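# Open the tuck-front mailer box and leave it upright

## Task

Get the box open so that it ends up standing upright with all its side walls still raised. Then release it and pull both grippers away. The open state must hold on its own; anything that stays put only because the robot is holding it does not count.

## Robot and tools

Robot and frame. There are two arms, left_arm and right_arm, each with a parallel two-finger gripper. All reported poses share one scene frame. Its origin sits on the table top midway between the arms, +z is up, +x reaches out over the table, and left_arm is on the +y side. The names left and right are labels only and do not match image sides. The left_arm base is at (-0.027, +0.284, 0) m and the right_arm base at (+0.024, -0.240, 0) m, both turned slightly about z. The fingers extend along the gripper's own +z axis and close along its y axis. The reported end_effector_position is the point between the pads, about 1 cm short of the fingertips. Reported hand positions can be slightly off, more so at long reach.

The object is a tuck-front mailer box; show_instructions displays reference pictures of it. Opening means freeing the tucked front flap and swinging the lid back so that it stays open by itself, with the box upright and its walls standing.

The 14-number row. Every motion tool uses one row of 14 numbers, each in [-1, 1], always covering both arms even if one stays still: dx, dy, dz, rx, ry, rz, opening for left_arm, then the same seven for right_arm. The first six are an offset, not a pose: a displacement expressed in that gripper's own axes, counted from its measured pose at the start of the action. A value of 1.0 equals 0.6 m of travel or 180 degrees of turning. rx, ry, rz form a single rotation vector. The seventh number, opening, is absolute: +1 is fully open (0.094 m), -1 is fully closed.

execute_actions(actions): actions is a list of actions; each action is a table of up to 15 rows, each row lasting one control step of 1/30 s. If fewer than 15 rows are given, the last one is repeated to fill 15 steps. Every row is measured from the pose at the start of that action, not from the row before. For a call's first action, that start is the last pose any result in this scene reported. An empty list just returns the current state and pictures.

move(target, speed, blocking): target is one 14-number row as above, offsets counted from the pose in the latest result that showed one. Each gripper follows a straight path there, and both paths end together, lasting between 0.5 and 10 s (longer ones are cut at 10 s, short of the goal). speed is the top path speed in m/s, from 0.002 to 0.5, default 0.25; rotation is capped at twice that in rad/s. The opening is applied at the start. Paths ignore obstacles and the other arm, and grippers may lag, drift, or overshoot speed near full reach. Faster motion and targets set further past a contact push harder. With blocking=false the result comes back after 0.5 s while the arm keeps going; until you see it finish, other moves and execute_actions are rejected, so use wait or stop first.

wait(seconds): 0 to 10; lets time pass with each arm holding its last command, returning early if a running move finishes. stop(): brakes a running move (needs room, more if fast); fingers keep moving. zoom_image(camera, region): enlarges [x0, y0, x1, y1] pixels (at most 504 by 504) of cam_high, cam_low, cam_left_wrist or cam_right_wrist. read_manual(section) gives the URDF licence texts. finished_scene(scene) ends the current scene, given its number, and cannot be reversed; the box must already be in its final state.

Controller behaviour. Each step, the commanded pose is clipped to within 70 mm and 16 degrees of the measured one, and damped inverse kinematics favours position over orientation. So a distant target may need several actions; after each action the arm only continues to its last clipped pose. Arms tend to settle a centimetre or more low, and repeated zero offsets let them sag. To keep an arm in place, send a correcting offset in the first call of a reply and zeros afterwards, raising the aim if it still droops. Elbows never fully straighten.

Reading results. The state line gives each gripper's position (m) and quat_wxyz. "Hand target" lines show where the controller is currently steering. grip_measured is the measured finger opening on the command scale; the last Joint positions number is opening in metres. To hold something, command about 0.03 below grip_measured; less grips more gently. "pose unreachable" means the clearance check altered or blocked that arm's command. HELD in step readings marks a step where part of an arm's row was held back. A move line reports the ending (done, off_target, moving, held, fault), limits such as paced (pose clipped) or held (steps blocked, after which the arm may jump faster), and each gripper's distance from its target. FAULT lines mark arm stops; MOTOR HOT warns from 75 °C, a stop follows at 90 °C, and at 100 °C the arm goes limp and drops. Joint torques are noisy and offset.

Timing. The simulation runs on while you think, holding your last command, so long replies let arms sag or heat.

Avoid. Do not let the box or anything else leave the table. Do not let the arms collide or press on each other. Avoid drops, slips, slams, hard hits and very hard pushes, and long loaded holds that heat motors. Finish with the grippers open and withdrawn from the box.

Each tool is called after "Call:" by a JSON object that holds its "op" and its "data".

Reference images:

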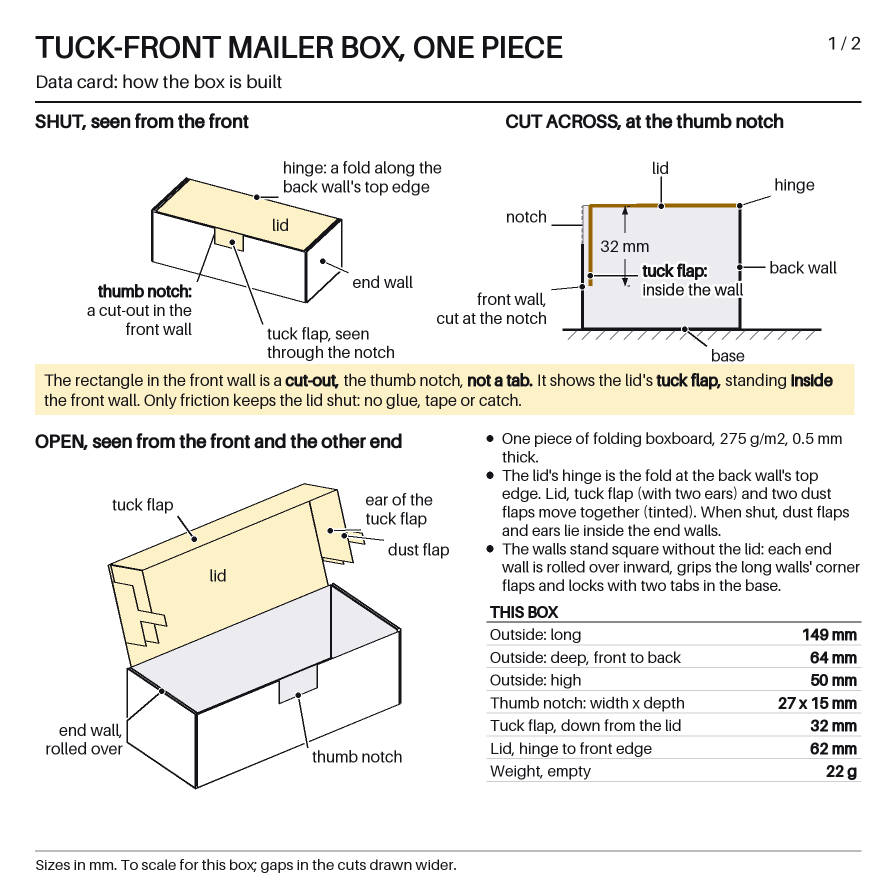

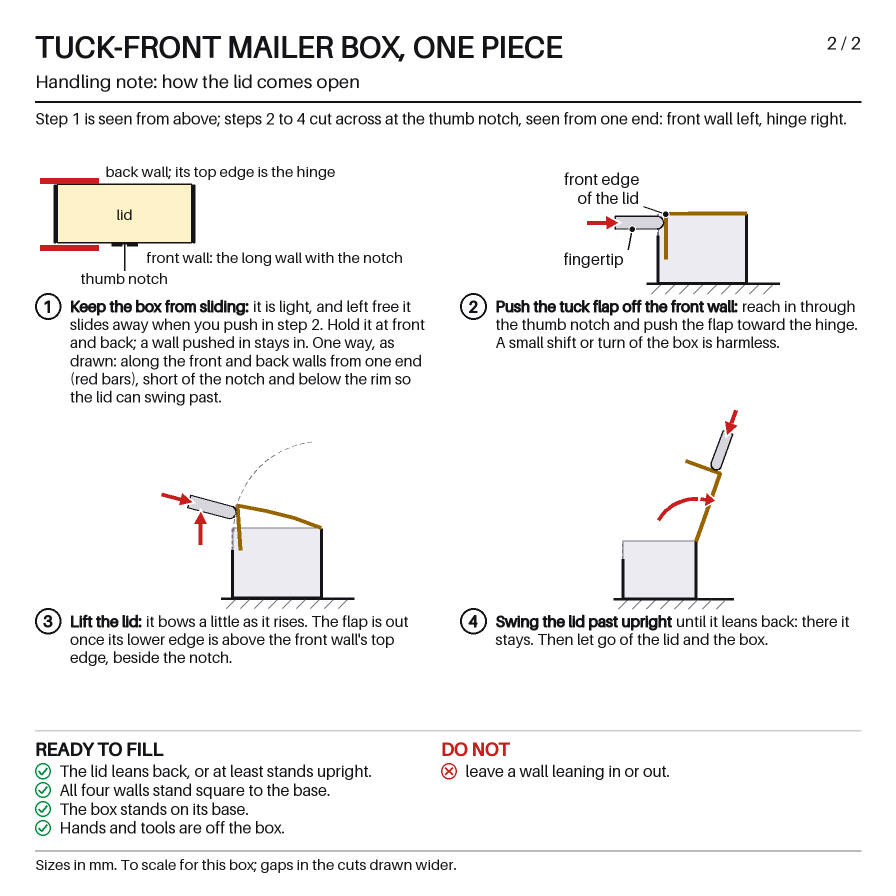

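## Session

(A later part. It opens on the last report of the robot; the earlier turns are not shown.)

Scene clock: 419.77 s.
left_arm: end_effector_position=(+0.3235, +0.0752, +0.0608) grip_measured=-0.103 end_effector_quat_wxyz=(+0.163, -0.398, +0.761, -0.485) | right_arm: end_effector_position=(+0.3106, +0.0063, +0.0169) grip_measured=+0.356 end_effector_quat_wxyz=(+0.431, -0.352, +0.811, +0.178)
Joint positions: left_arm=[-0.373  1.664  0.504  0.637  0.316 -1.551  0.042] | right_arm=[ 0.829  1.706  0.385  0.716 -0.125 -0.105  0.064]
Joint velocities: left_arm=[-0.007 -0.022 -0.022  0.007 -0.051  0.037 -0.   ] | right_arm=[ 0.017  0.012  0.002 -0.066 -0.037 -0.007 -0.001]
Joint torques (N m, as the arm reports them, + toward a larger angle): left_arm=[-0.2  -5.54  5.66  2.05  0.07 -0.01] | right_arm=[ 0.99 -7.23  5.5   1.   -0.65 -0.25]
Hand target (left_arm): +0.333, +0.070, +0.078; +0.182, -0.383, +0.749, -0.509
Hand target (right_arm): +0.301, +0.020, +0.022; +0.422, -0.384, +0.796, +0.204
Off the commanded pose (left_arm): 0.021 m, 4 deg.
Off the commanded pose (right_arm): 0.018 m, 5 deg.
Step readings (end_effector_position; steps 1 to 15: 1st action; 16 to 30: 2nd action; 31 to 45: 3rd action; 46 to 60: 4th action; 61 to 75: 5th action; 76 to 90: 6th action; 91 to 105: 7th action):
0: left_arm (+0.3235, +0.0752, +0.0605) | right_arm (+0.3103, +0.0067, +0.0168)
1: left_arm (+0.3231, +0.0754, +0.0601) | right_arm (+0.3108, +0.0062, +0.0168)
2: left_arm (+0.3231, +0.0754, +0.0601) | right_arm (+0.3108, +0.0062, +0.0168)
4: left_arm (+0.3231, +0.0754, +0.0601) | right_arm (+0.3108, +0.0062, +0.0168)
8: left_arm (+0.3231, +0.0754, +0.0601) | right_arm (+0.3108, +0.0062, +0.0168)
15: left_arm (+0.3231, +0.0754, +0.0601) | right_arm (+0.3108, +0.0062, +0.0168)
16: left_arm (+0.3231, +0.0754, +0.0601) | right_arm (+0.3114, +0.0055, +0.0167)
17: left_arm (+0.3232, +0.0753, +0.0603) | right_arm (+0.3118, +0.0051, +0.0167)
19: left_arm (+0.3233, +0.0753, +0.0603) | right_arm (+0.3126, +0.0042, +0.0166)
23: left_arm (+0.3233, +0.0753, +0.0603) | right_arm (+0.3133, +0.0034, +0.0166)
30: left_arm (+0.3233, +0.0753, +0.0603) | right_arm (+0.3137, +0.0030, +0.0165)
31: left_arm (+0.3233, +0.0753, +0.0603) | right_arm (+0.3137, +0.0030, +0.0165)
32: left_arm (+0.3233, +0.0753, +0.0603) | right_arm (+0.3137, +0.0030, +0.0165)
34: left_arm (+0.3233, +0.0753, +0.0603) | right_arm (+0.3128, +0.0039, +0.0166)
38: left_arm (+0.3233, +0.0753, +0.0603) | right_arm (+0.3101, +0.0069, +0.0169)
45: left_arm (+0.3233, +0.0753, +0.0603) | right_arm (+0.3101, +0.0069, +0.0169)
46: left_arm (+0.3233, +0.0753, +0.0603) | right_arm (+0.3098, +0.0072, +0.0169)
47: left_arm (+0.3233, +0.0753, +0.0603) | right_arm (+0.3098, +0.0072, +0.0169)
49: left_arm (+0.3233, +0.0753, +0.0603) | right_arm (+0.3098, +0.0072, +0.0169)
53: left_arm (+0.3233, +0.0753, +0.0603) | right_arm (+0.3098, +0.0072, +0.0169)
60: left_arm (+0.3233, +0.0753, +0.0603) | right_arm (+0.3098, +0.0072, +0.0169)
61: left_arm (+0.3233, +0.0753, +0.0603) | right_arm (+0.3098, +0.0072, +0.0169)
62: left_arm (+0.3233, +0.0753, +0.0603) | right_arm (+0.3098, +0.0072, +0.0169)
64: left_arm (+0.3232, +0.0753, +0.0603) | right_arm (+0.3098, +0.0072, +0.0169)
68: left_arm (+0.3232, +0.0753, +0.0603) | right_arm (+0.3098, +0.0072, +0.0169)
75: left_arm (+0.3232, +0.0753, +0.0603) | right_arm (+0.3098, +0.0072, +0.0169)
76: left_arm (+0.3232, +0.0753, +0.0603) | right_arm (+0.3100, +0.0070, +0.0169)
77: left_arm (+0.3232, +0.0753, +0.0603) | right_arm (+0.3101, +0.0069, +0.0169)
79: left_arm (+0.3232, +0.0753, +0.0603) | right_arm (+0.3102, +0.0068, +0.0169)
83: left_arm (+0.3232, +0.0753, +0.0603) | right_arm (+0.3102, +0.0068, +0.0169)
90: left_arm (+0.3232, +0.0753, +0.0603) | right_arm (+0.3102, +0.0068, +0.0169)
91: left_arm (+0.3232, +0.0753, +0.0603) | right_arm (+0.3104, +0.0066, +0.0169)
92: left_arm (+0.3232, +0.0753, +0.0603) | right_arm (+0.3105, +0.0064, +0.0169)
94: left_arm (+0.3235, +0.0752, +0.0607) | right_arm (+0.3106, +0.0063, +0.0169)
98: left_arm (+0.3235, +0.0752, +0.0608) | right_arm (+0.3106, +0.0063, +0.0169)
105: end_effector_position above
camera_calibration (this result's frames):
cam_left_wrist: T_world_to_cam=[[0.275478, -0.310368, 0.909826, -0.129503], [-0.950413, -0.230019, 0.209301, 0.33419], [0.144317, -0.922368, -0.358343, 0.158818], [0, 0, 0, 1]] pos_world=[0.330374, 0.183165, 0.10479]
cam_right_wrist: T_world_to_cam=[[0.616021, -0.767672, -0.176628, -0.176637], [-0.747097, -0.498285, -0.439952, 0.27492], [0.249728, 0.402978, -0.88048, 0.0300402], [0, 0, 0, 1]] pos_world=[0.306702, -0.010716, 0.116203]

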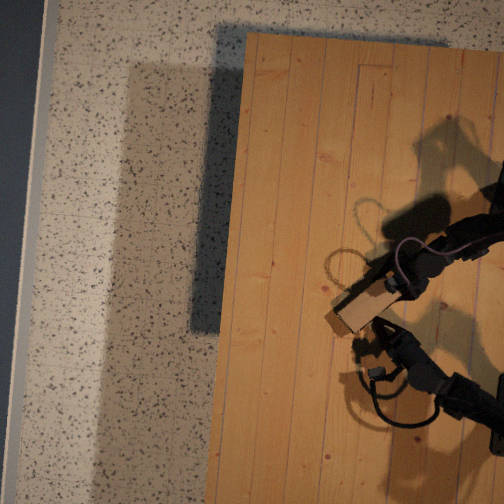

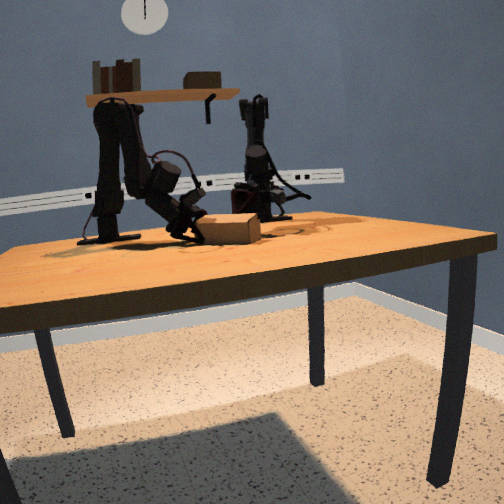

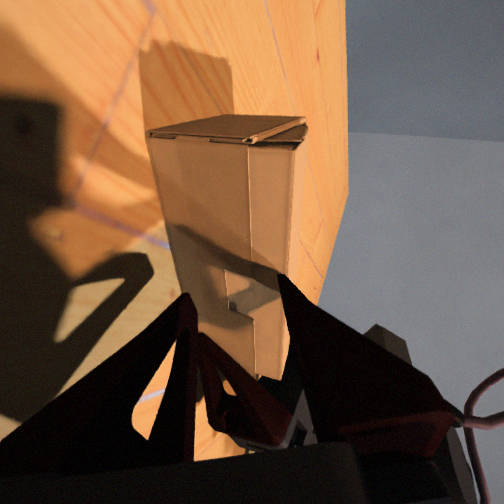

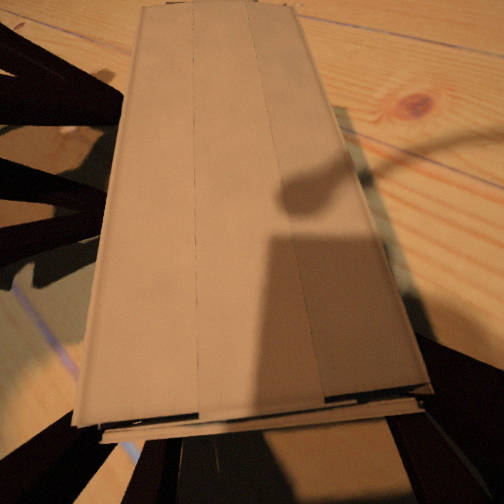

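Call:
{"op": "execute_actions", "data": {"actions": [[[0,-0.012,0,0.009,0,0.003,-0.1,-0.01,0.008,0,-0.008,0,-0.004,0.335]],[[0,-0.008,0,0.006,0,0.002,-0.1,-0.01,-0.012,0,0.013,0,0.008,0.335]],[[0,-0.008,0,0.006,0,0.002,-0.3,-0.01,0,0,0,0,0,0.335],[0,-0.008,0,0.006,0,0.002,-0.3,-0.01,0,0,0,0,0,0.335],[0,-0.008,0,0.006,0,0.002,-0.3,-0.01,0,0,0,0,0,0.335],[0,-0.008,0,0.006,0,0.002,-0.3,-0.01,0.022,0,-0.023,0,-0.012,0.335]],[[0,-0.036,0.003,0.023,0,0.008,-0.3,-0.01,0.044,0,-0.042,0,-0.018,0.36]],[[0,-0.05,0.004,0.032,0,0.011,-0.2,-0.01,0.044,0,-0.042,0,-0.018,0.37]],[[0,-0.05,0.004,0.032,0,0.011,-0.1,-0.01,0.044,0,-0.042,0,-0.018,0.37]]]}}

Scene clock: 434.90 s.
left_arm: end_effector_position=(+0.3243, +0.0753, +0.0617) grip_measured=-0.103 end_effector_quat_wxyz=(+0.165, -0.398, +0.760, -0.486) | right_arm: end_effector_position=(+0.3094, +0.0074, +0.0169) grip_measured=+0.371 end_effector_quat_wxyz=(+0.430, -0.358, +0.809, +0.181)
Joint positions: left_arm=[-0.373  1.664  0.504  0.641  0.313 -1.551  0.042] | right_arm=[ 0.828  1.706  0.385  0.715 -0.137 -0.113  0.064]
Joint velocities: left_arm=[-0.002 -0.002 -0.012  0.037  0.066 -0.037  0.001] | right_arm=[-0.012  0.002  0.012  0.051 -0.007  0.037 -0.   ]
Joint torques (N m, as the arm reports them, + toward a larger angle): left_arm=[-0.3  -5.69  6.    2.31  0.07 -0.01] | right_arm=[ 1.35 -7.27  5.46  0.99 -0.97 -0.38]
Hand target (left_arm): +0.337, +0.068, +0.087; +0.192, -0.376, +0.742, -0.520
Hand target (right_arm): +0.292, +0.027, +0.022; +0.415, -0.405, +0.784, +0.221
Off the commanded pose (left_arm): 0.030 m, 6 deg.
Off the commanded pose (right_arm): 0.027 m, 8 deg.
Step readings (end_effector_position; steps 1 to 15: 1st action; 16 to 30: 2nd action; 31 to 45: 3rd action; 46 to 60: 4th action; 61 to 75: 5th action; 76 to 90: 6th action):
0: left_arm (+0.3235, +0.0752, +0.0608) | right_arm (+0.3106, +0.0063, +0.0169)
1: left_arm (+0.3235, +0.0752, +0.0608) | right_arm (+0.3111, +0.0058, +0.0168)
2: left_arm (+0.3235, +0.0752, +0.0608) | right_arm (+0.3111, +0.0057, +0.0168)
4: left_arm (+0.3235, +0.0752, +0.0608) | right_arm (+0.3111, +0.0057, +0.0168)
8: left_arm (+0.3235, +0.0752, +0.0608) | right_arm (+0.3111, +0.0057, +0.0168)
15: left_arm (+0.3235, +0.0752, +0.0608) | right_arm (+0.3111, +0.0057, +0.0168)
16: left_arm (+0.3235, +0.0752, +0.0608) | right_arm (+0.3117, +0.0051, +0.0168)
17: left_arm (+0.3235, +0.0752, +0.0608) | right_arm (+0.3121, +0.0047, +0.0167)
19: left_arm (+0.3235, +0.0752, +0.0608) | right_arm (+0.3129, +0.0038, +0.0167)
23: left_arm (+0.3235, +0.0752, +0.0608) | right_arm (+0.3137, +0.0030, +0.0166)
30: left_arm (+0.3235, +0.0752, +0.0608) | right_arm (+0.3140, +0.0026, +0.0166)
31: left_arm (+0.3235, +0.0752, +0.0608) | right_arm (+0.3140, +0.0026, +0.0166)
32: left_arm (+0.3235, +0.0752, +0.0608) | right_arm (+0.3140, +0.0026, +0.0166)
34: left_arm (+0.3235, +0.0752, +0.0608) | right_arm (+0.3132, +0.0035, +0.0166)
38: left_arm (+0.3235, +0.0752, +0.0608) | right_arm (+0.3106, +0.0063, +0.0169)
45: left_arm (+0.3235, +0.0752, +0.0608) | right_arm (+0.3106, +0.0063, +0.0169)
46: left_arm (+0.3237, +0.0751, +0.0611) | right_arm (+0.3100, +0.0069, +0.0169)
47: left_arm (+0.3237, +0.0751, +0.0611) | right_arm (+0.3099, +0.0070, +0.0169)
49: left_arm (+0.3237, +0.0751, +0.0611) | right_arm (+0.3098, +0.0071, +0.0169)
53: left_arm (+0.3237, +0.0751, +0.0611) | right_arm (+0.3097, +0.0071, +0.0168)
60: left_arm (+0.3237, +0.0751, +0.0611) | right_arm (+0.3097, +0.0071, +0.0168)
61: left_arm (+0.3239, +0.0751, +0.0614) | right_arm (+0.3095, +0.0073, +0.0168)
62: left_arm (+0.3242, +0.0753, +0.0615) | right_arm (+0.3093, +0.0075, +0.0169)
64: left_arm (+0.3243, +0.0753, +0.0617) | right_arm (+0.3092, +0.0076, +0.0169)
68: left_arm (+0.3243, +0.0753, +0.0617) | right_arm (+0.3092, +0.0076, +0.0169)
75: left_arm (+0.3243, +0.0753, +0.0617) | right_arm (+0.3092, +0.0076, +0.0169)
76: left_arm (+0.3243, +0.0753, +0.0617) | right_arm (+0.3092, +0.0076, +0.0169)
77: left_arm (+0.3243, +0.0753, +0.0617) | right_arm (+0.3093, +0.0075, +0.0169)
79: left_arm (+0.3243, +0.0753, +0.0617) | right_arm (+0.3094, +0.0074, +0.0169)
83: left_arm (+0.3243, +0.0753, +0.0617) | right_arm (+0.3094, +0.0074, +0.0169)
90: end_effector_position above
camera_calibration (this result's frames):
cam_left_wrist: T_world_to_cam=[[0.271886, -0.30921, 0.9113, -0.129489], [-0.950858, -0.232101, 0.204935, 0.335371], [0.148145, -0.922235, -0.35712, 0.157829], [0, 0, 0, 1]] pos_world=[0.330715, 0.183357, 0.105638]
cam_right_wrist: T_world_to_cam=[[0.625838, -0.759574, -0.17713, -0.178086], [-0.740672, -0.507625, -0.440139, 0.272642], [0.244402, 0.406651, -0.880286, 0.0315125], [0, 0, 0, 1]] pos_world=[0.305689, -0.00968378, 0.116196]

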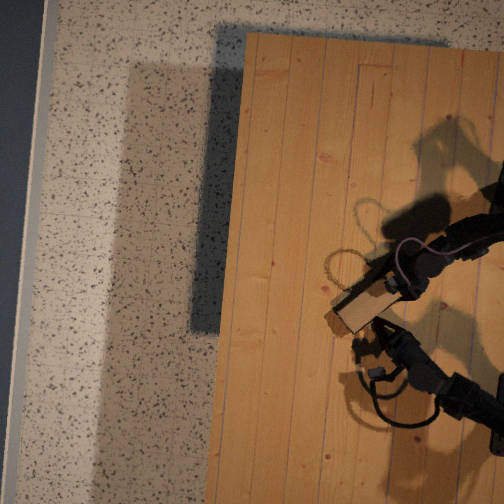

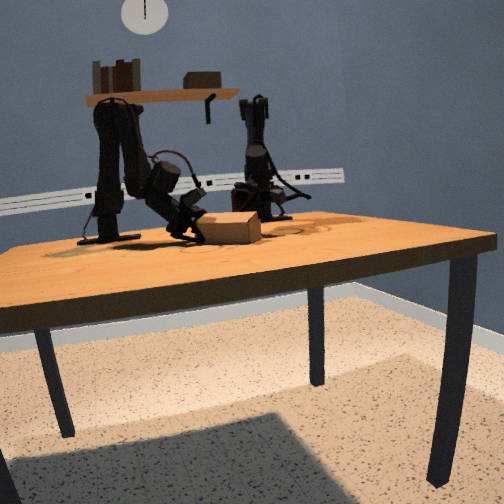

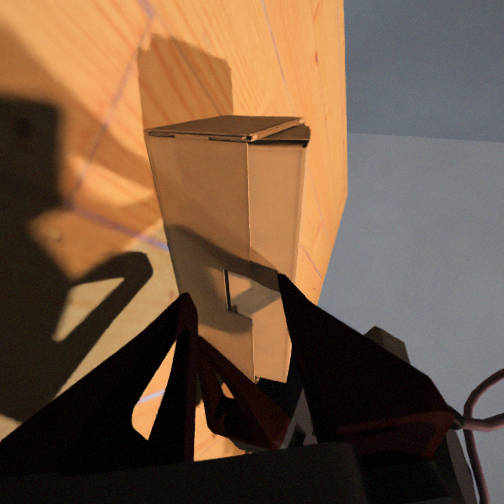

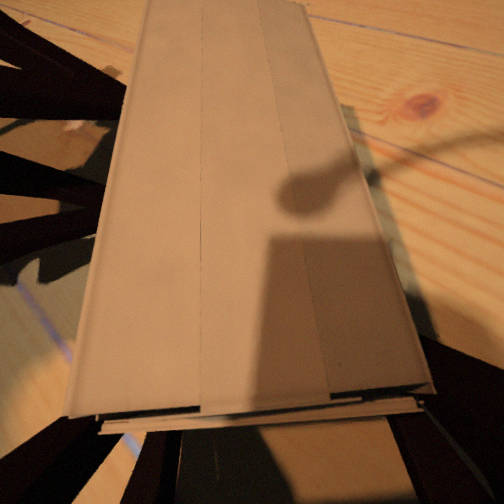

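More force works.

Call:
{"op": "execute_actions", "data": {"actions": [[[0,-0.046,0.004,0.03,0,0.01,0,-0.01,0.044,0,-0.042,0,-0.018,0.37]],[[0,-0.046,0.004,0.03,0,0.01,0.1,-0.01,0.044,0,-0.042,0,-0.018,0.37]],[[0,-0.044,0.004,0.028,0,0.01,0.2,-0.01,0.044,0,-0.042,0,-0.018,0.37]]]}}

Scene clock: 441.60 s.
left_arm: end_effector_position=(+0.3248, +0.0735, +0.0648) grip_measured=+0.197 end_effector_quat_wxyz=(+0.166, -0.393, +0.759, -0.493) | right_arm: end_effector_position=(+0.3100, +0.0067, +0.0169) grip_measured=+0.371 end_effector_quat_wxyz=(+0.430, -0.357, +0.809, +0.180)
Joint positions: left_arm=[-0.373  1.664  0.504  0.655  0.323 -1.551  0.056] | right_arm=[ 0.826  1.706  0.385  0.715 -0.138 -0.113  0.064]
Joint velocities: left_arm=[ 0.002  0.002 -0.002  0.007  0.022  0.007  0.001] | right_arm=[-0.002  0.017  0.002 -0.051  0.051 -0.051 -0.   ]
Joint torques (N m, as the arm reports them, + toward a larger angle): left_arm=[-0.29 -5.46  6.01  2.01  0.   -0.01] | right_arm=[ 1.57 -7.19  5.39  0.98 -0.97 -0.38]
Hand target (left_arm): +0.336, +0.068, +0.084; +0.188, -0.377, +0.745, -0.517
Hand target (right_arm): +0.293, +0.026, +0.022; +0.415, -0.405, +0.784, +0.221
Off the commanded pose (left_arm): 0.023 m, 5 deg.
Off the commanded pose (right_arm): 0.027 m, 8 deg.
Step readings (end_effector_position; steps 1 to 15: 1st action; 16 to 30: 2nd action; 31 to 45: 3rd action):
0: left_arm (+0.3243, +0.0753, +0.0617) | right_arm (+0.3094, +0.0074, +0.0169)
1: left_arm (+0.3243, +0.0753, +0.0617) | right_arm (+0.3094, +0.0074, +0.0169)
2: left_arm (+0.3243, +0.0753, +0.0617) | right_arm (+0.3095, +0.0073, +0.0169)
4: left_arm (+0.3242, +0.0752, +0.0617) | right_arm (+0.3096, +0.0072, +0.0169)
8: left_arm (+0.3242, +0.0752, +0.0617) | right_arm (+0.3096, +0.0072, +0.0169)
15: left_arm (+0.3242, +0.0752, +0.0617) | right_arm (+0.3096, +0.0072, +0.0169)
16: left_arm (+0.3241, +0.0751, +0.0617) | right_arm (+0.3096, +0.0072, +0.0169)
17: left_arm (+0.3240, +0.0749, +0.0618) | right_arm (+0.3098, +0.0070, +0.0169)
19: left_arm (+0.3240, +0.0749, +0.0619) | right_arm (+0.3099, +0.0069, +0.0169)
23: left_arm (+0.3240, +0.0749, +0.0619) | right_arm (+0.3099, +0.0069, +0.0169)
30: left_arm (+0.3240, +0.0749, +0.0619) | right_arm (+0.3099, +0.0069, +0.0169)
31: left_arm (+0.3239, +0.0747, +0.0619) | right_arm (+0.3099, +0.0069, +0.0169)
32: left_arm (+0.3237, +0.0745, +0.0619) | right_arm (+0.3100, +0.0068, +0.0169)
34: left_arm (+0.3238, +0.0744, +0.0623) | right_arm (+0.3100, +0.0067, +0.0169)
38: left_arm (+0.3241, +0.0741, +0.0629) | right_arm (+0.3100, +0.0067, +0.0169)
45: end_effector_position above
camera_calibration (this result's frames):
cam_left_wrist: T_world_to_cam=[[0.259514, -0.302622, 0.9171, -0.129881], [-0.954854, -0.222584, 0.196749, 0.335869], [0.144591, -0.926756, -0.346723, 0.157947], [0, 0, 0, 1]] pos_world=[0.331574, 0.181832, 0.107796]
cam_right_wrist: T_world_to_cam=[[0.624022, -0.761016, -0.177344, -0.178435], [-0.741924, -0.505801, -0.44013, 0.273112], [0.245245, 0.406227, -0.880247, 0.0313984], [0, 0, 0, 1]] pos_world=[0.306276, -0.0104062, 0.116199]

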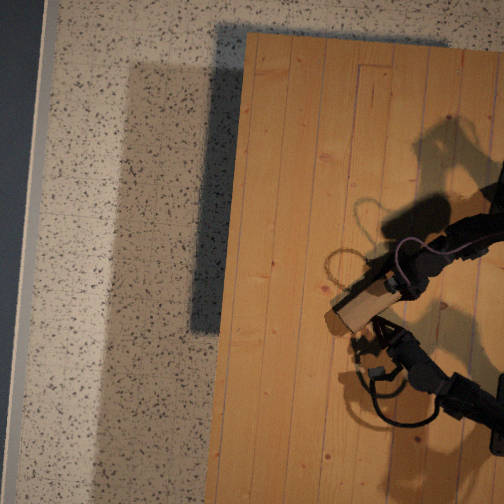

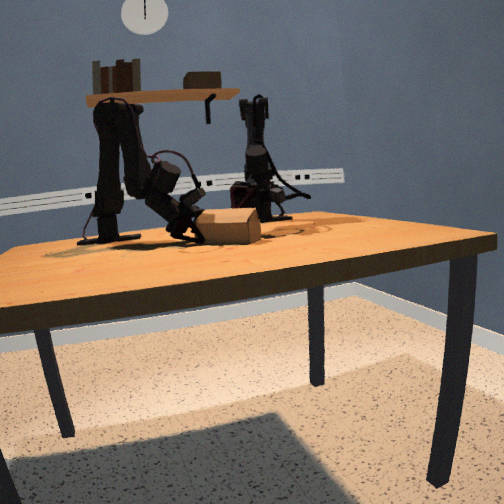

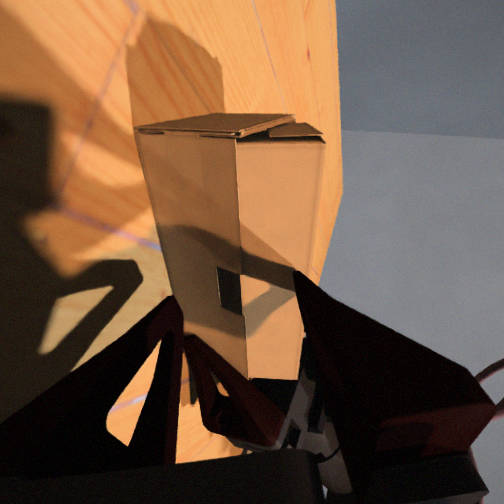

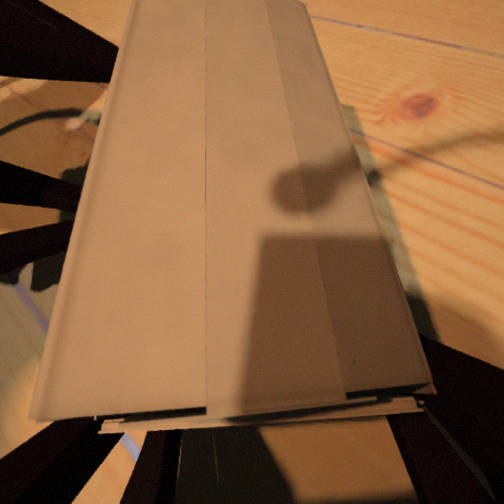

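Call:
{"op": "execute_actions", "data": {"actions": []}}

Scene clock: 443.97 s.
left_arm: end_effector_position=(+0.3291, +0.0701, +0.0759) grip_measured=+0.197 end_effector_quat_wxyz=(+0.176, -0.381, +0.750, -0.511) | right_arm: end_effector_position=(+0.3090, +0.0076, +0.0169) grip_measured=+0.371 end_effector_quat_wxyz=(+0.430, -0.361, +0.807, +0.182)
Joint positions: left_arm=[-0.373  1.664  0.504  0.706  0.331 -1.551  0.056] | right_arm=[ 0.826  1.706  0.385  0.715 -0.145 -0.12   0.064]
Joint velocities: left_arm=[-0.002 -0.007 -0.007 -0.037  0.022  0.007  0.   ] | right_arm=[ 0.002 -0.007  0.002 -0.022 -0.007 -0.022 -0.001]
Joint torques (N m, as the arm reports them, + toward a larger angle): left_arm=[-0.26 -5.5   5.99  1.57 -0.04 -0.01] | right_arm=[ 1.54 -7.22  5.33  0.99 -0.92 -0.34]
Hand target (left_arm): +0.336, +0.068, +0.084; +0.188, -0.377, +0.745, -0.517
Hand target (right_arm): +0.293, +0.026, +0.022; +0.415, -0.405, +0.784, +0.221
Off the commanded pose (left_arm): 0.012 m, 2 deg.
Off the commanded pose (right_arm): 0.026 m, 8 deg.
camera_calibration (this result's frames):
cam_left_wrist: T_world_to_cam=[[0.215249, -0.28255, 0.934791, -0.130315], [-0.964481, -0.211593, 0.158129, 0.342387], [0.153116, -0.935625, -0.318059, 0.153735], [0, 0, 0, 1]] pos_world=[0.334736, 0.179465, 0.116573]
cam_right_wrist: T_world_to_cam=[[0.632127, -0.75466, -0.175794, -0.179676], [-0.736008, -0.513831, -0.44076, 0.271125], [0.242295, 0.408003, -0.880242, 0.0321786], [0, 0, 0, 1]] pos_world=[0.305332, -0.00941122, 0.11624]

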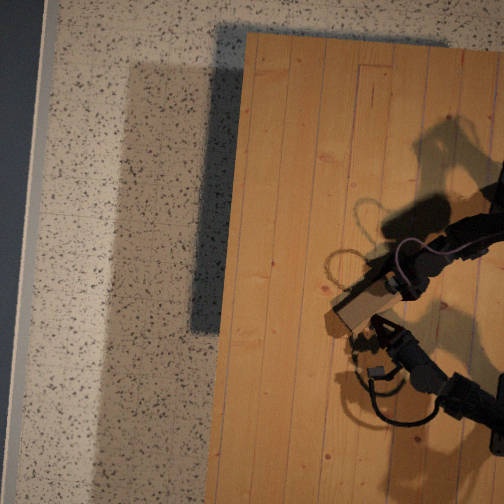

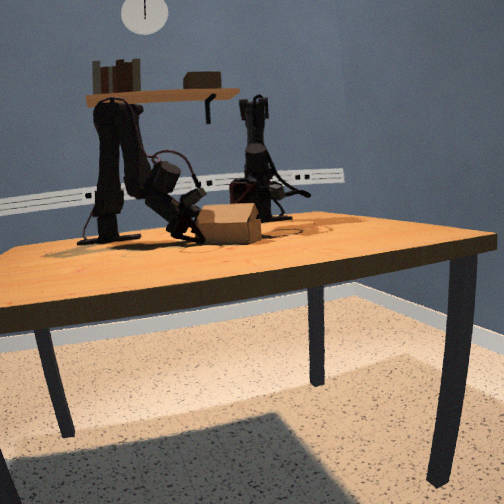

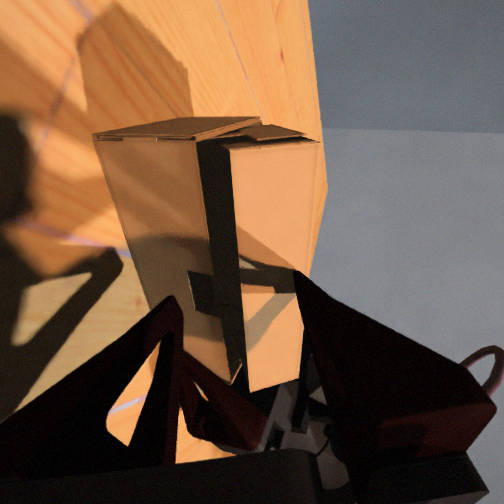

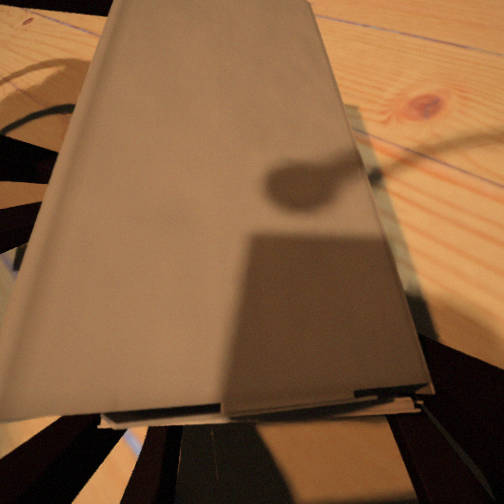

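Call:
{"op": "execute_actions", "data": {"actions": [[[0,-0.008,0,0.006,0,0.002,0.2,-0.01,0.01,0,-0.01,0,-0.004,0.345]],[[0,-0.008,0,0.006,0,0.002,0.2,-0.01,-0.022,0,0.024,0,0.013,0.345]],[[0,-0.008,0,0.006,0,0.002,0.2,-0.01,-0.022,0,0.024,0,0.013,0.345]],[[0,0.03,-0.002,-0.023,0,-0.008,-1,-0.01,0,0,0,0,0,0.345]]]}}

Scene clock: 452.43 s.
left_arm: end_effector_position=(+0.3225, +0.0726, +0.0628) grip_measured=-0.977 end_effector_quat_wxyz=(+0.159, -0.393, +0.761, -0.491) | right_arm: end_effector_position=(+0.3229, -0.0077, +0.0164) grip_measured=+0.352 end_effector_quat_wxyz=(+0.440, -0.305, +0.831, +0.150)
Joint positions: left_arm=[-0.373  1.664  0.504  0.644  0.332 -1.551  0.001] | right_arm=[ 0.825  1.706  0.385  0.717 -0.03  -0.043  0.064]
Joint velocities: left_arm=[ 0.002 -0.012  0.007 -0.037 -0.051 -0.037 -0.   ] | right_arm=[ 0.007 -0.002  0.002  0.022 -0.022 -0.022  0.   ]
Joint torques (N m, as the arm reports them, + toward a larger angle): left_arm=[ 0.13 -5.73  4.71  1.31  0.07  0.  ] | right_arm=[ 0.08 -7.18  5.53  1.06 -0.01 -0.01]
Hand target (left_arm): +0.321, +0.074, +0.061; +0.156, -0.396, +0.763, -0.487
Hand target (right_arm): +0.325, -0.006, +0.021; +0.440, -0.305, +0.831, +0.150
Off the commanded pose (left_arm): 0.003 m, 1 deg.
Off the commanded pose (right_arm): 0.006 m, 0 deg.
Step readings (end_effector_position; steps 1 to 15: 1st action; 16 to 30: 2nd action; 31 to 45: 3rd action; 46 to 60: 4th action):
0: left_arm (+0.3291, +0.0701, +0.0759) | right_arm (+0.3090, +0.0076, +0.0169)
1: left_arm (+0.3290, +0.0699, +0.0761) | right_arm (+0.3097, +0.0069, +0.0168)
2: left_arm (+0.3290, +0.0698, +0.0762) | right_arm (+0.3098, +0.0067, +0.0167)
4: left_arm (+0.3290, +0.0698, +0.0762) | right_arm (+0.3099, +0.0067, +0.0167)
8: left_arm (+0.3290, +0.0698, +0.0762) | right_arm (+0.3099, +0.0067, +0.0167)
15: left_arm (+0.3290, +0.0698, +0.0762) | right_arm (+0.3099, +0.0067, +0.0167)
16: left_arm (+0.3290, +0.0698, +0.0762) | right_arm (+0.3113, +0.0052, +0.0166)
17: left_arm (+0.3290, +0.0698, +0.0762) | right_arm (+0.3126, +0.0037, +0.0164)
19: left_arm (+0.3290, +0.0698, +0.0762) | right_arm (+0.3141, +0.0022, +0.0164)
23: left_arm (+0.3290, +0.0698, +0.0762) | right_arm (+0.3158, +0.0004, +0.0164)
30: left_arm (+0.3290, +0.0698, +0.0762) | right_arm (+0.3167, -0.0005, +0.0164)
31: left_arm (+0.3290, +0.0698, +0.0762) | right_arm (+0.3175, -0.0014, +0.0164)
32: left_arm (+0.3290, +0.0698, +0.0762) | right_arm (+0.3187, -0.0027, +0.0164)
34: left_arm (+0.3290, +0.0698, +0.0762) | right_arm (+0.3203, -0.0045, +0.0164)
38: left_arm (+0.3290, +0.0698, +0.0762) | right_arm (+0.3220, -0.0066, +0.0165)
45: left_arm (+0.3290, +0.0698, +0.0762) | right_arm (+0.3229, -0.0077, +0.0164)
46: left_arm (+0.3284, +0.0701, +0.0748) | right_arm (+0.3229, -0.0077, +0.0164)
47: left_arm (+0.3276, +0.0704, +0.0731) | right_arm (+0.3229, -0.0077, +0.0164)
49: left_arm (+0.3255, +0.0713, +0.0687) | right_arm (+0.3229, -0.0077, +0.0164)
53: left_arm (+0.3235, +0.0722, +0.0648) | right_arm (+0.3229, -0.0077, +0.0164)
60: end_effector_position above
camera_calibration (this result's frames):
cam_left_wrist: T_world_to_cam=[[0.268217, -0.304534, 0.913958, -0.130146], [-0.95421, -0.214423, 0.208583, 0.332338], [0.132453, -0.928053, -0.348101, 0.160898], [0, 0, 0, 1]] pos_world=[0.330716, 0.180949, 0.105637]
cam_right_wrist: T_world_to_cam=[[0.521264, -0.835705, -0.172861, -0.165038], [-0.800838, -0.409035, -0.437434, 0.294929], [0.29486, 0.366452, -0.88248, 0.0174088], [0, 0, 0, 1]] pos_world=[0.317085, -0.0236663, 0.115846]

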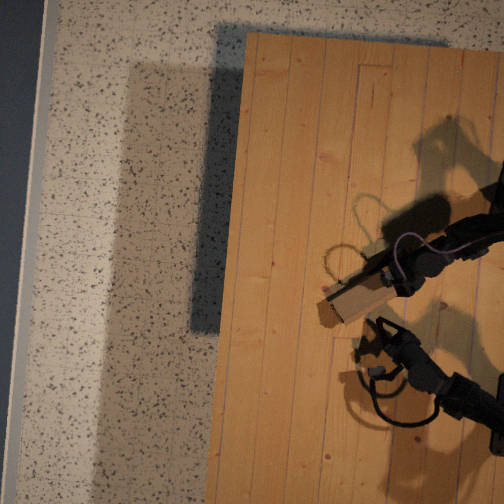

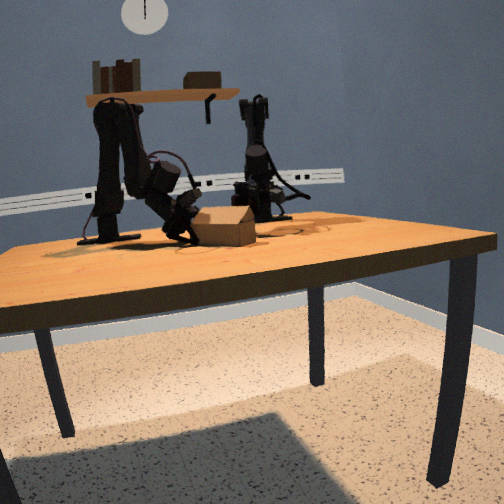

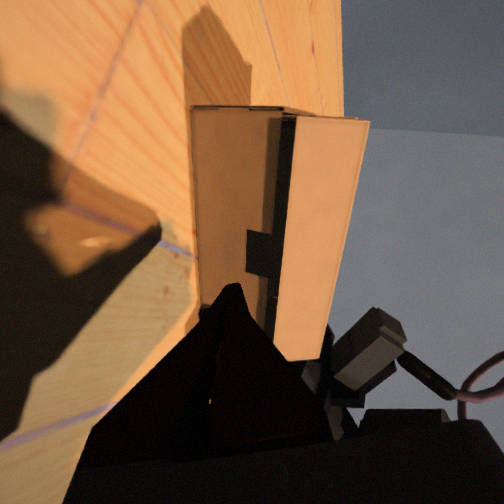

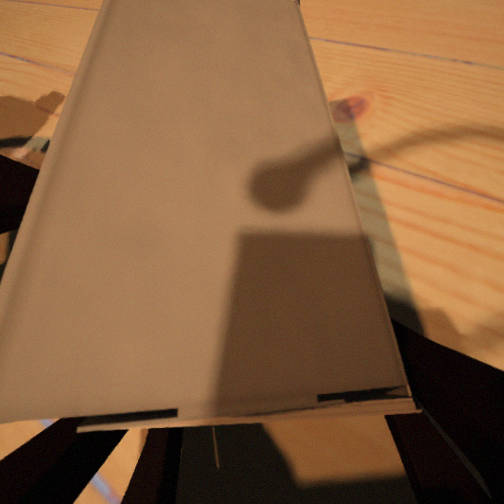

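Call:
{"op": "execute_actions", "data": {"actions": [[[0,-0.006,0,0.005,0,0.002,-1,-0.01,0.025,0,-0.027,0,-0.015,0.345]],[[0,-0.006,0,0.005,0,0.002,-1,-0.01,0.025,0,-0.027,0,-0.015,0.345]],[[0,-0.006,0,0.005,0,0.002,-1,-0.01,0.014,0,-0.015,0,-0.008,0.345]],[[0,-0.04,0.002,0.03,0,0.01,-1,-0.01,0,0,0,0,0,0.345]],[[0,-0.04,0.002,0.03,0,0.01,-1,-0.01,0,0,0,0,0,0.345]]]}}

Scene clock: 466.63 s.
left_arm: end_effector_position=(+0.3357, +0.0670, +0.0926) grip_measured=-0.977 end_effector_quat_wxyz=(+0.195, -0.366, +0.735, -0.536) | right_arm: end_effector_position=(+0.3048, +0.0111, +0.0166) grip_measured=+0.352 end_effector_quat_wxyz=(+0.427, -0.378, +0.800, +0.189)
Joint positions: left_arm=[-0.373  1.664  0.504  0.782  0.332 -1.554  0.001] | right_arm=[ 0.825  1.706  0.385  0.71  -0.176 -0.147  0.064]
Joint velocities: left_arm=[-0.012 -0.017 -0.012  0.066  0.022  0.022  0.001] | right_arm=[-0.002  0.002  0.007 -0.081 -0.066  0.037 -0.001]
Joint torques (N m, as the arm reports them, + toward a larger angle): left_arm=[-0.18 -4.92  5.21  1.86  0.07 -0.02] | right_arm=[ 0.22 -7.12  5.53  1.05 -0.02 -0.01]
Hand target (left_arm): +0.339, +0.064, +0.099; +0.202, -0.359, +0.730, -0.546
Hand target (right_arm): +0.307, +0.014, +0.022; +0.427, -0.378, +0.800, +0.189
Off the commanded pose (left_arm): 0.008 m, 2 deg.
Off the commanded pose (right_arm): 0.006 m, 0 deg.
Step readings (end_effector_position; steps 1 to 15: 1st action; 16 to 30: 2nd action; 31 to 45: 3rd action; 46 to 60: 4th action; 61 to 75: 5th action):
0: left_arm (+0.3223, +0.0727, +0.0624) | right_arm (+0.3229, -0.0077, +0.0164)
1: left_arm (+0.3223, +0.0727, +0.0624) | right_arm (+0.3220, -0.0065, +0.0165)
2: left_arm (+0.3223, +0.0727, +0.0624) | right_arm (+0.3208, -0.0050, +0.0165)
4: left_arm (+0.3223, +0.0727, +0.0624) | right_arm (+0.3189, -0.0028, +0.0166)
8: left_arm (+0.3223, +0.0727, +0.0624) | right_arm (+0.3169, -0.0005, +0.0167)
15: left_arm (+0.3223, +0.0727, +0.0624) | right_arm (+0.3157, +0.0009, +0.0167)
16: left_arm (+0.3223, +0.0727, +0.0624) | right_arm (+0.3148, +0.0019, +0.0168)
17: left_arm (+0.3223, +0.0727, +0.0624) | right_arm (+0.3133, +0.0034, +0.0168)
19: left_arm (+0.3223, +0.0727, +0.0624) | right_arm (+0.3112, +0.0054, +0.0167)
23: left_arm (+0.3223, +0.0727, +0.0624) | right_arm (+0.3090, +0.0075, +0.0168)
30: left_arm (+0.3223, +0.0727, +0.0624) | right_arm (+0.3077, +0.0086, +0.0167)
31: left_arm (+0.3223, +0.0727, +0.0624) | right_arm (+0.3074, +0.0090, +0.0167)
32: left_arm (+0.3223, +0.0727, +0.0624) | right_arm (+0.3067, +0.0095, +0.0167)
34: left_arm (+0.3223, +0.0727, +0.0624) | right_arm (+0.3058, +0.0103, +0.0167)
38: left_arm (+0.3223, +0.0727, +0.0624) | right_arm (+0.3050, +0.0109, +0.0166)
45: left_arm (+0.3223, +0.0727, +0.0624) | right_arm (+0.3048, +0.0111, +0.0166)
46: left_arm (+0.3230, +0.0724, +0.0637) | right_arm (+0.3048, +0.0111, +0.0166)
47: left_arm (+0.3239, +0.0720, +0.0656) | right_arm (+0.3048, +0.0111, +0.0166)
49: left_arm (+0.3261, +0.0711, +0.0700) | right_arm (+0.3048, +0.0111, +0.0166)
53: left_arm (+0.3283, +0.0701, +0.0746) | right_arm (+0.3048, +0.0111, +0.0166)
60: left_arm (+0.3295, +0.0696, +0.0773) | right_arm (+0.3048, +0.0111, +0.0166)
61: left_arm (+0.3301, +0.0693, +0.0788) | right_arm (+0.3048, +0.0111, +0.0166)
62: left_arm (+0.3310, +0.0690, +0.0808) | right_arm (+0.3048, +0.0111, +0.0166)
64: left_arm (+0.3329, +0.0682, +0.0853) | right_arm (+0.3048, +0.0111, +0.0166)
68: left_arm (+0.3347, +0.0674, +0.0900) | right_arm (+0.3048, +0.0111, +0.0166)
75: end_effector_position above
camera_calibration (this result's frames):
cam_left_wrist: T_world_to_cam=[[0.150872, -0.251695, 0.955975, -0.130657], [-0.973341, -0.20682, 0.09916, 0.353526], [0.172757, -0.94545, -0.276188, 0.145278], [0, 0, 0, 1]] pos_world=[0.338716, 0.177584, 0.129973]
cam_right_wrist: T_world_to_cam=[[0.662264, -0.729283, -0.171909, -0.183998], [-0.713749, -0.544232, -0.440879, 0.263192], [0.227967, 0.414678, -0.88095, 0.0357979], [0, 0, 0, 1]] pos_world=[0.301547, -0.005794, 0.115941]

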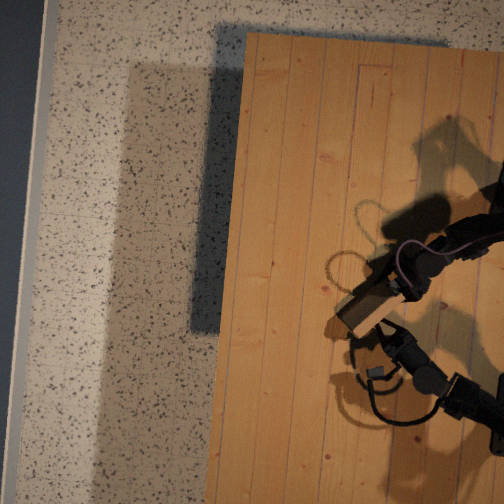

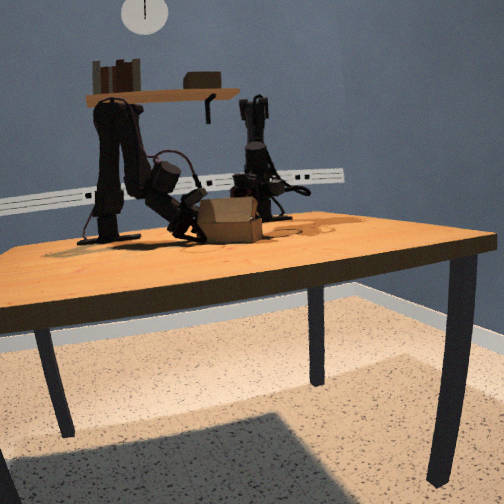

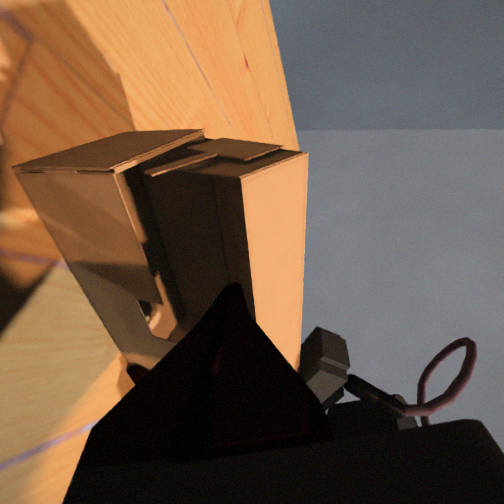

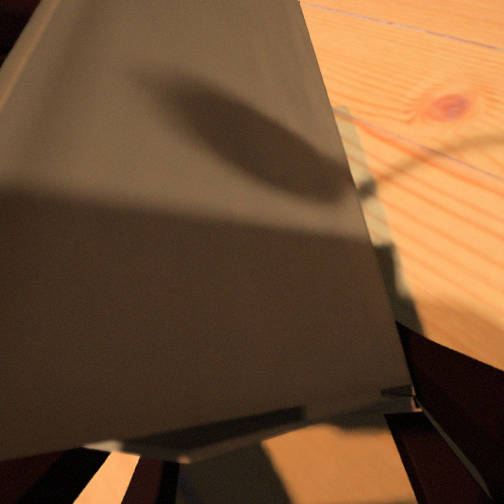

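Call:
{"op": "execute_actions", "data": {"actions": [[[0,-0.012,0,0.009,0,0.003,-1,-0.01,0,0,0,0,0,0.5]]]}}

Call:
{"op": "move", "data": {"target": [0,-0.012,0,0.009,0,0.003,-1,0.003,0,-0.04,0,-0.04,0,0.5], "speed": 0.06}}

Scene clock: 474.83 s.
left_arm: end_effector_position=(+0.3359, +0.0669, +0.0932) grip_measured=-0.977 end_effector_quat_wxyz=(+0.196, -0.365, +0.735, -0.537) | right_arm: end_effector_position=(+0.3048, +0.0111, +0.0166) grip_measured=+0.498 end_effector_quat_wxyz=(+0.427, -0.378, +0.800, +0.189)
Joint positions: left_arm=[-0.373  1.664  0.504  0.785  0.332 -1.554  0.001] | right_arm=[ 0.825  1.706  0.385  0.71  -0.176 -0.147  0.07 ]
Joint velocities: left_arm=[ 0.002 -0.007 -0.002  0.022 -0.007 -0.037 -0.001] | right_arm=[-0.012 -0.007 -0.012 -0.037 -0.022 -0.022 -0.   ]
Joint torques (N m, as the arm reports them, + toward a larger angle): left_arm=[-0.06 -5.66  4.81  1.8   0.07 -0.02] | right_arm=[ 0.31 -7.12  5.34  1.06 -0.07  0.04]
Hand target (left_arm): +0.338, +0.066, +0.099; +0.203, -0.359, +0.730, -0.545
Hand target (right_arm): +0.307, +0.014, +0.022; +0.427, -0.378, +0.800, +0.189
Off the commanded pose (left_arm): 0.007 m, 2 deg.
Off the commanded pose (right_arm): 0.006 m, 0 deg.
Step readings (end_effector_position):
0: left_arm (+0.3359, +0.0669, +0.0932) | right_arm (+0.3048, +0.0111, +0.0166)
1: left_arm (+0.3359, +0.0669, +0.0932) | right_arm (+0.3048, +0.0111, +0.0166)
2: left_arm (+0.3359, +0.0669, +0.0932) | right_arm (+0.3048, +0.0111, +0.0166)
4: left_arm (+0.3359, +0.0669, +0.0932) | right_arm (+0.3048, +0.0111, +0.0166)
8: left_arm (+0.3359, +0.0669, +0.0932) | right_arm (+0.3048, +0.0111, +0.0166)
15: end_effector_position above
camera_calibration (this result's frames):
cam_left_wrist: T_world_to_cam=[[0.148524, -0.250691, 0.956606, -0.130617], [-0.973582, -0.206717, 0.0969868, 0.353935], [0.173433, -0.945739, -0.27477, 0.144977], [0, 0, 0, 1]] pos_world=[0.338841, 0.17753, 0.130457]
cam_right_wrist: T_world_to_cam=[[0.662264, -0.729283, -0.171909, -0.183998], [-0.713749, -0.544232, -0.440879, 0.263192], [0.227967, 0.414678, -0.88095, 0.0357979], [0, 0, 0, 1]] pos_world=[0.301547, -0.005794, 0.115941]

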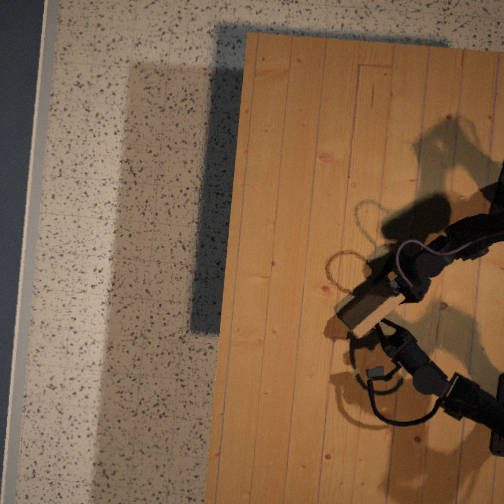

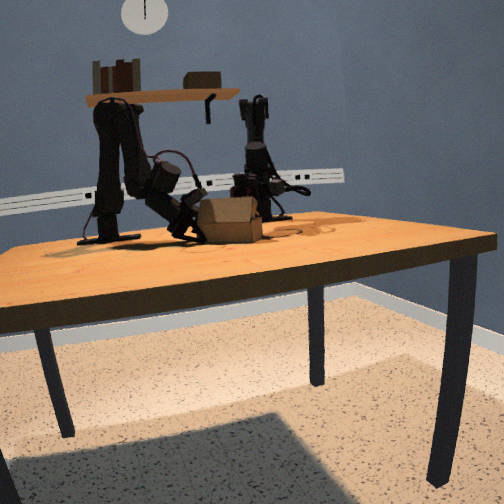

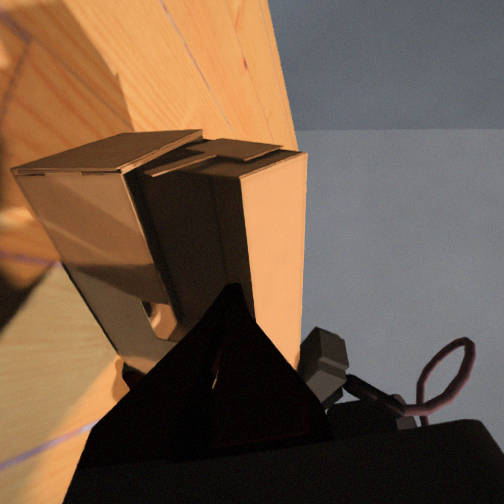

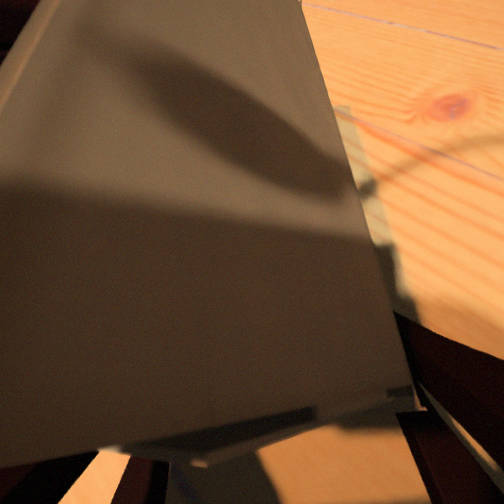

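Scene clock: 476.40 s.
left_arm: end_effector_position=(+0.3360, +0.0668, +0.0935) grip_measured=-0.977 end_effector_quat_wxyz=(+0.197, -0.365, +0.735, -0.537) | right_arm: end_effector_position=(+0.2893, -0.0046, +0.0208) grip_measured=+0.498 end_effector_quat_wxyz=(+0.463, -0.370, +0.779, +0.205)
Joint positions: left_arm=[-0.373  1.664  0.504  0.786  0.332 -1.554  0.001] | right_arm=[ 0.799  1.706  0.24   0.945 -0.21  -0.145  0.07 ]
Joint velocities: left_arm=[ 0.002 -0.002 -0.002  0.022 -0.037 -0.037  0.002] | right_arm=[-0.002 -0.002  0.027  0.022  0.022 -0.051 -0.   ]
Joint torques (N m, as the arm reports them, + toward a larger angle): left_arm=[-0.04 -5.66  4.81  1.81  0.06 -0.03] | right_arm=[-1.03 -5.95  2.97  1.74 -0.15  0.03]
Hand target (left_arm): +0.338, +0.066, +0.100; +0.204, -0.359, +0.729, -0.546
Hand target (right_arm): +0.291, -0.005, +0.029; +0.476, -0.365, +0.772, +0.211
Off the commanded pose (left_arm): 0.007 m, 2 deg.
Off the commanded pose (right_arm): 0.008 m, 2 deg.
move: done
camera_calibration (this result's frames):
cam_left_wrist: T_world_to_cam=[[0.147182, -0.250117, 0.956963, -0.130593], [-0.973717, -0.206659, 0.0957447, 0.354169], [0.173818, -0.945903, -0.27396, 0.144805], [0, 0, 0, 1]] pos_world=[0.338911, 0.1775, 0.130734]
cam_right_wrist: T_world_to_cam=[[0.674307, -0.715941, -0.180939, -0.187675], [-0.683764, -0.5128, -0.519137, 0.238543], [0.278886, 0.473777, -0.835319, 0.0341819], [0, 0, 0, 1]] pos_world=[0.280125, -0.0282344, 0.118431]

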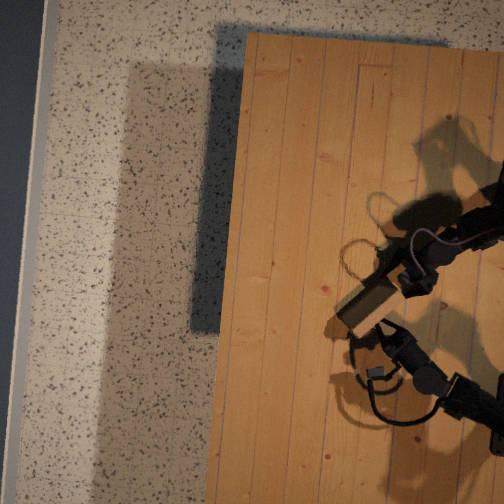

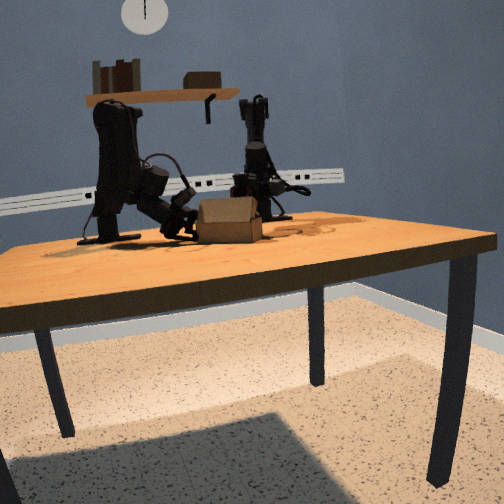

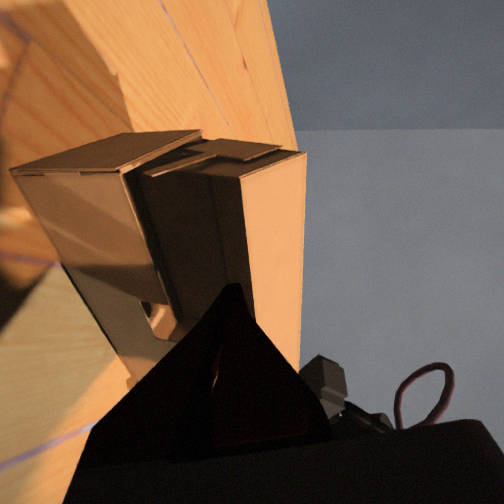

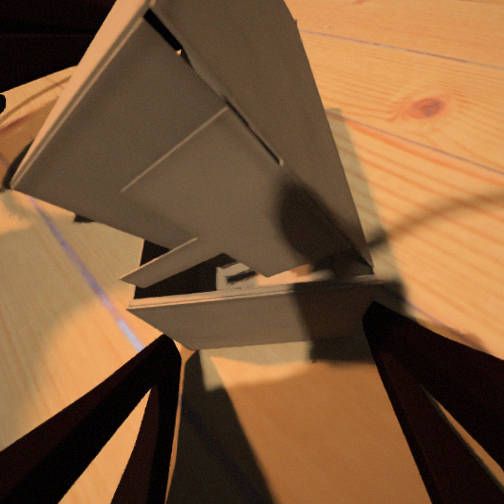

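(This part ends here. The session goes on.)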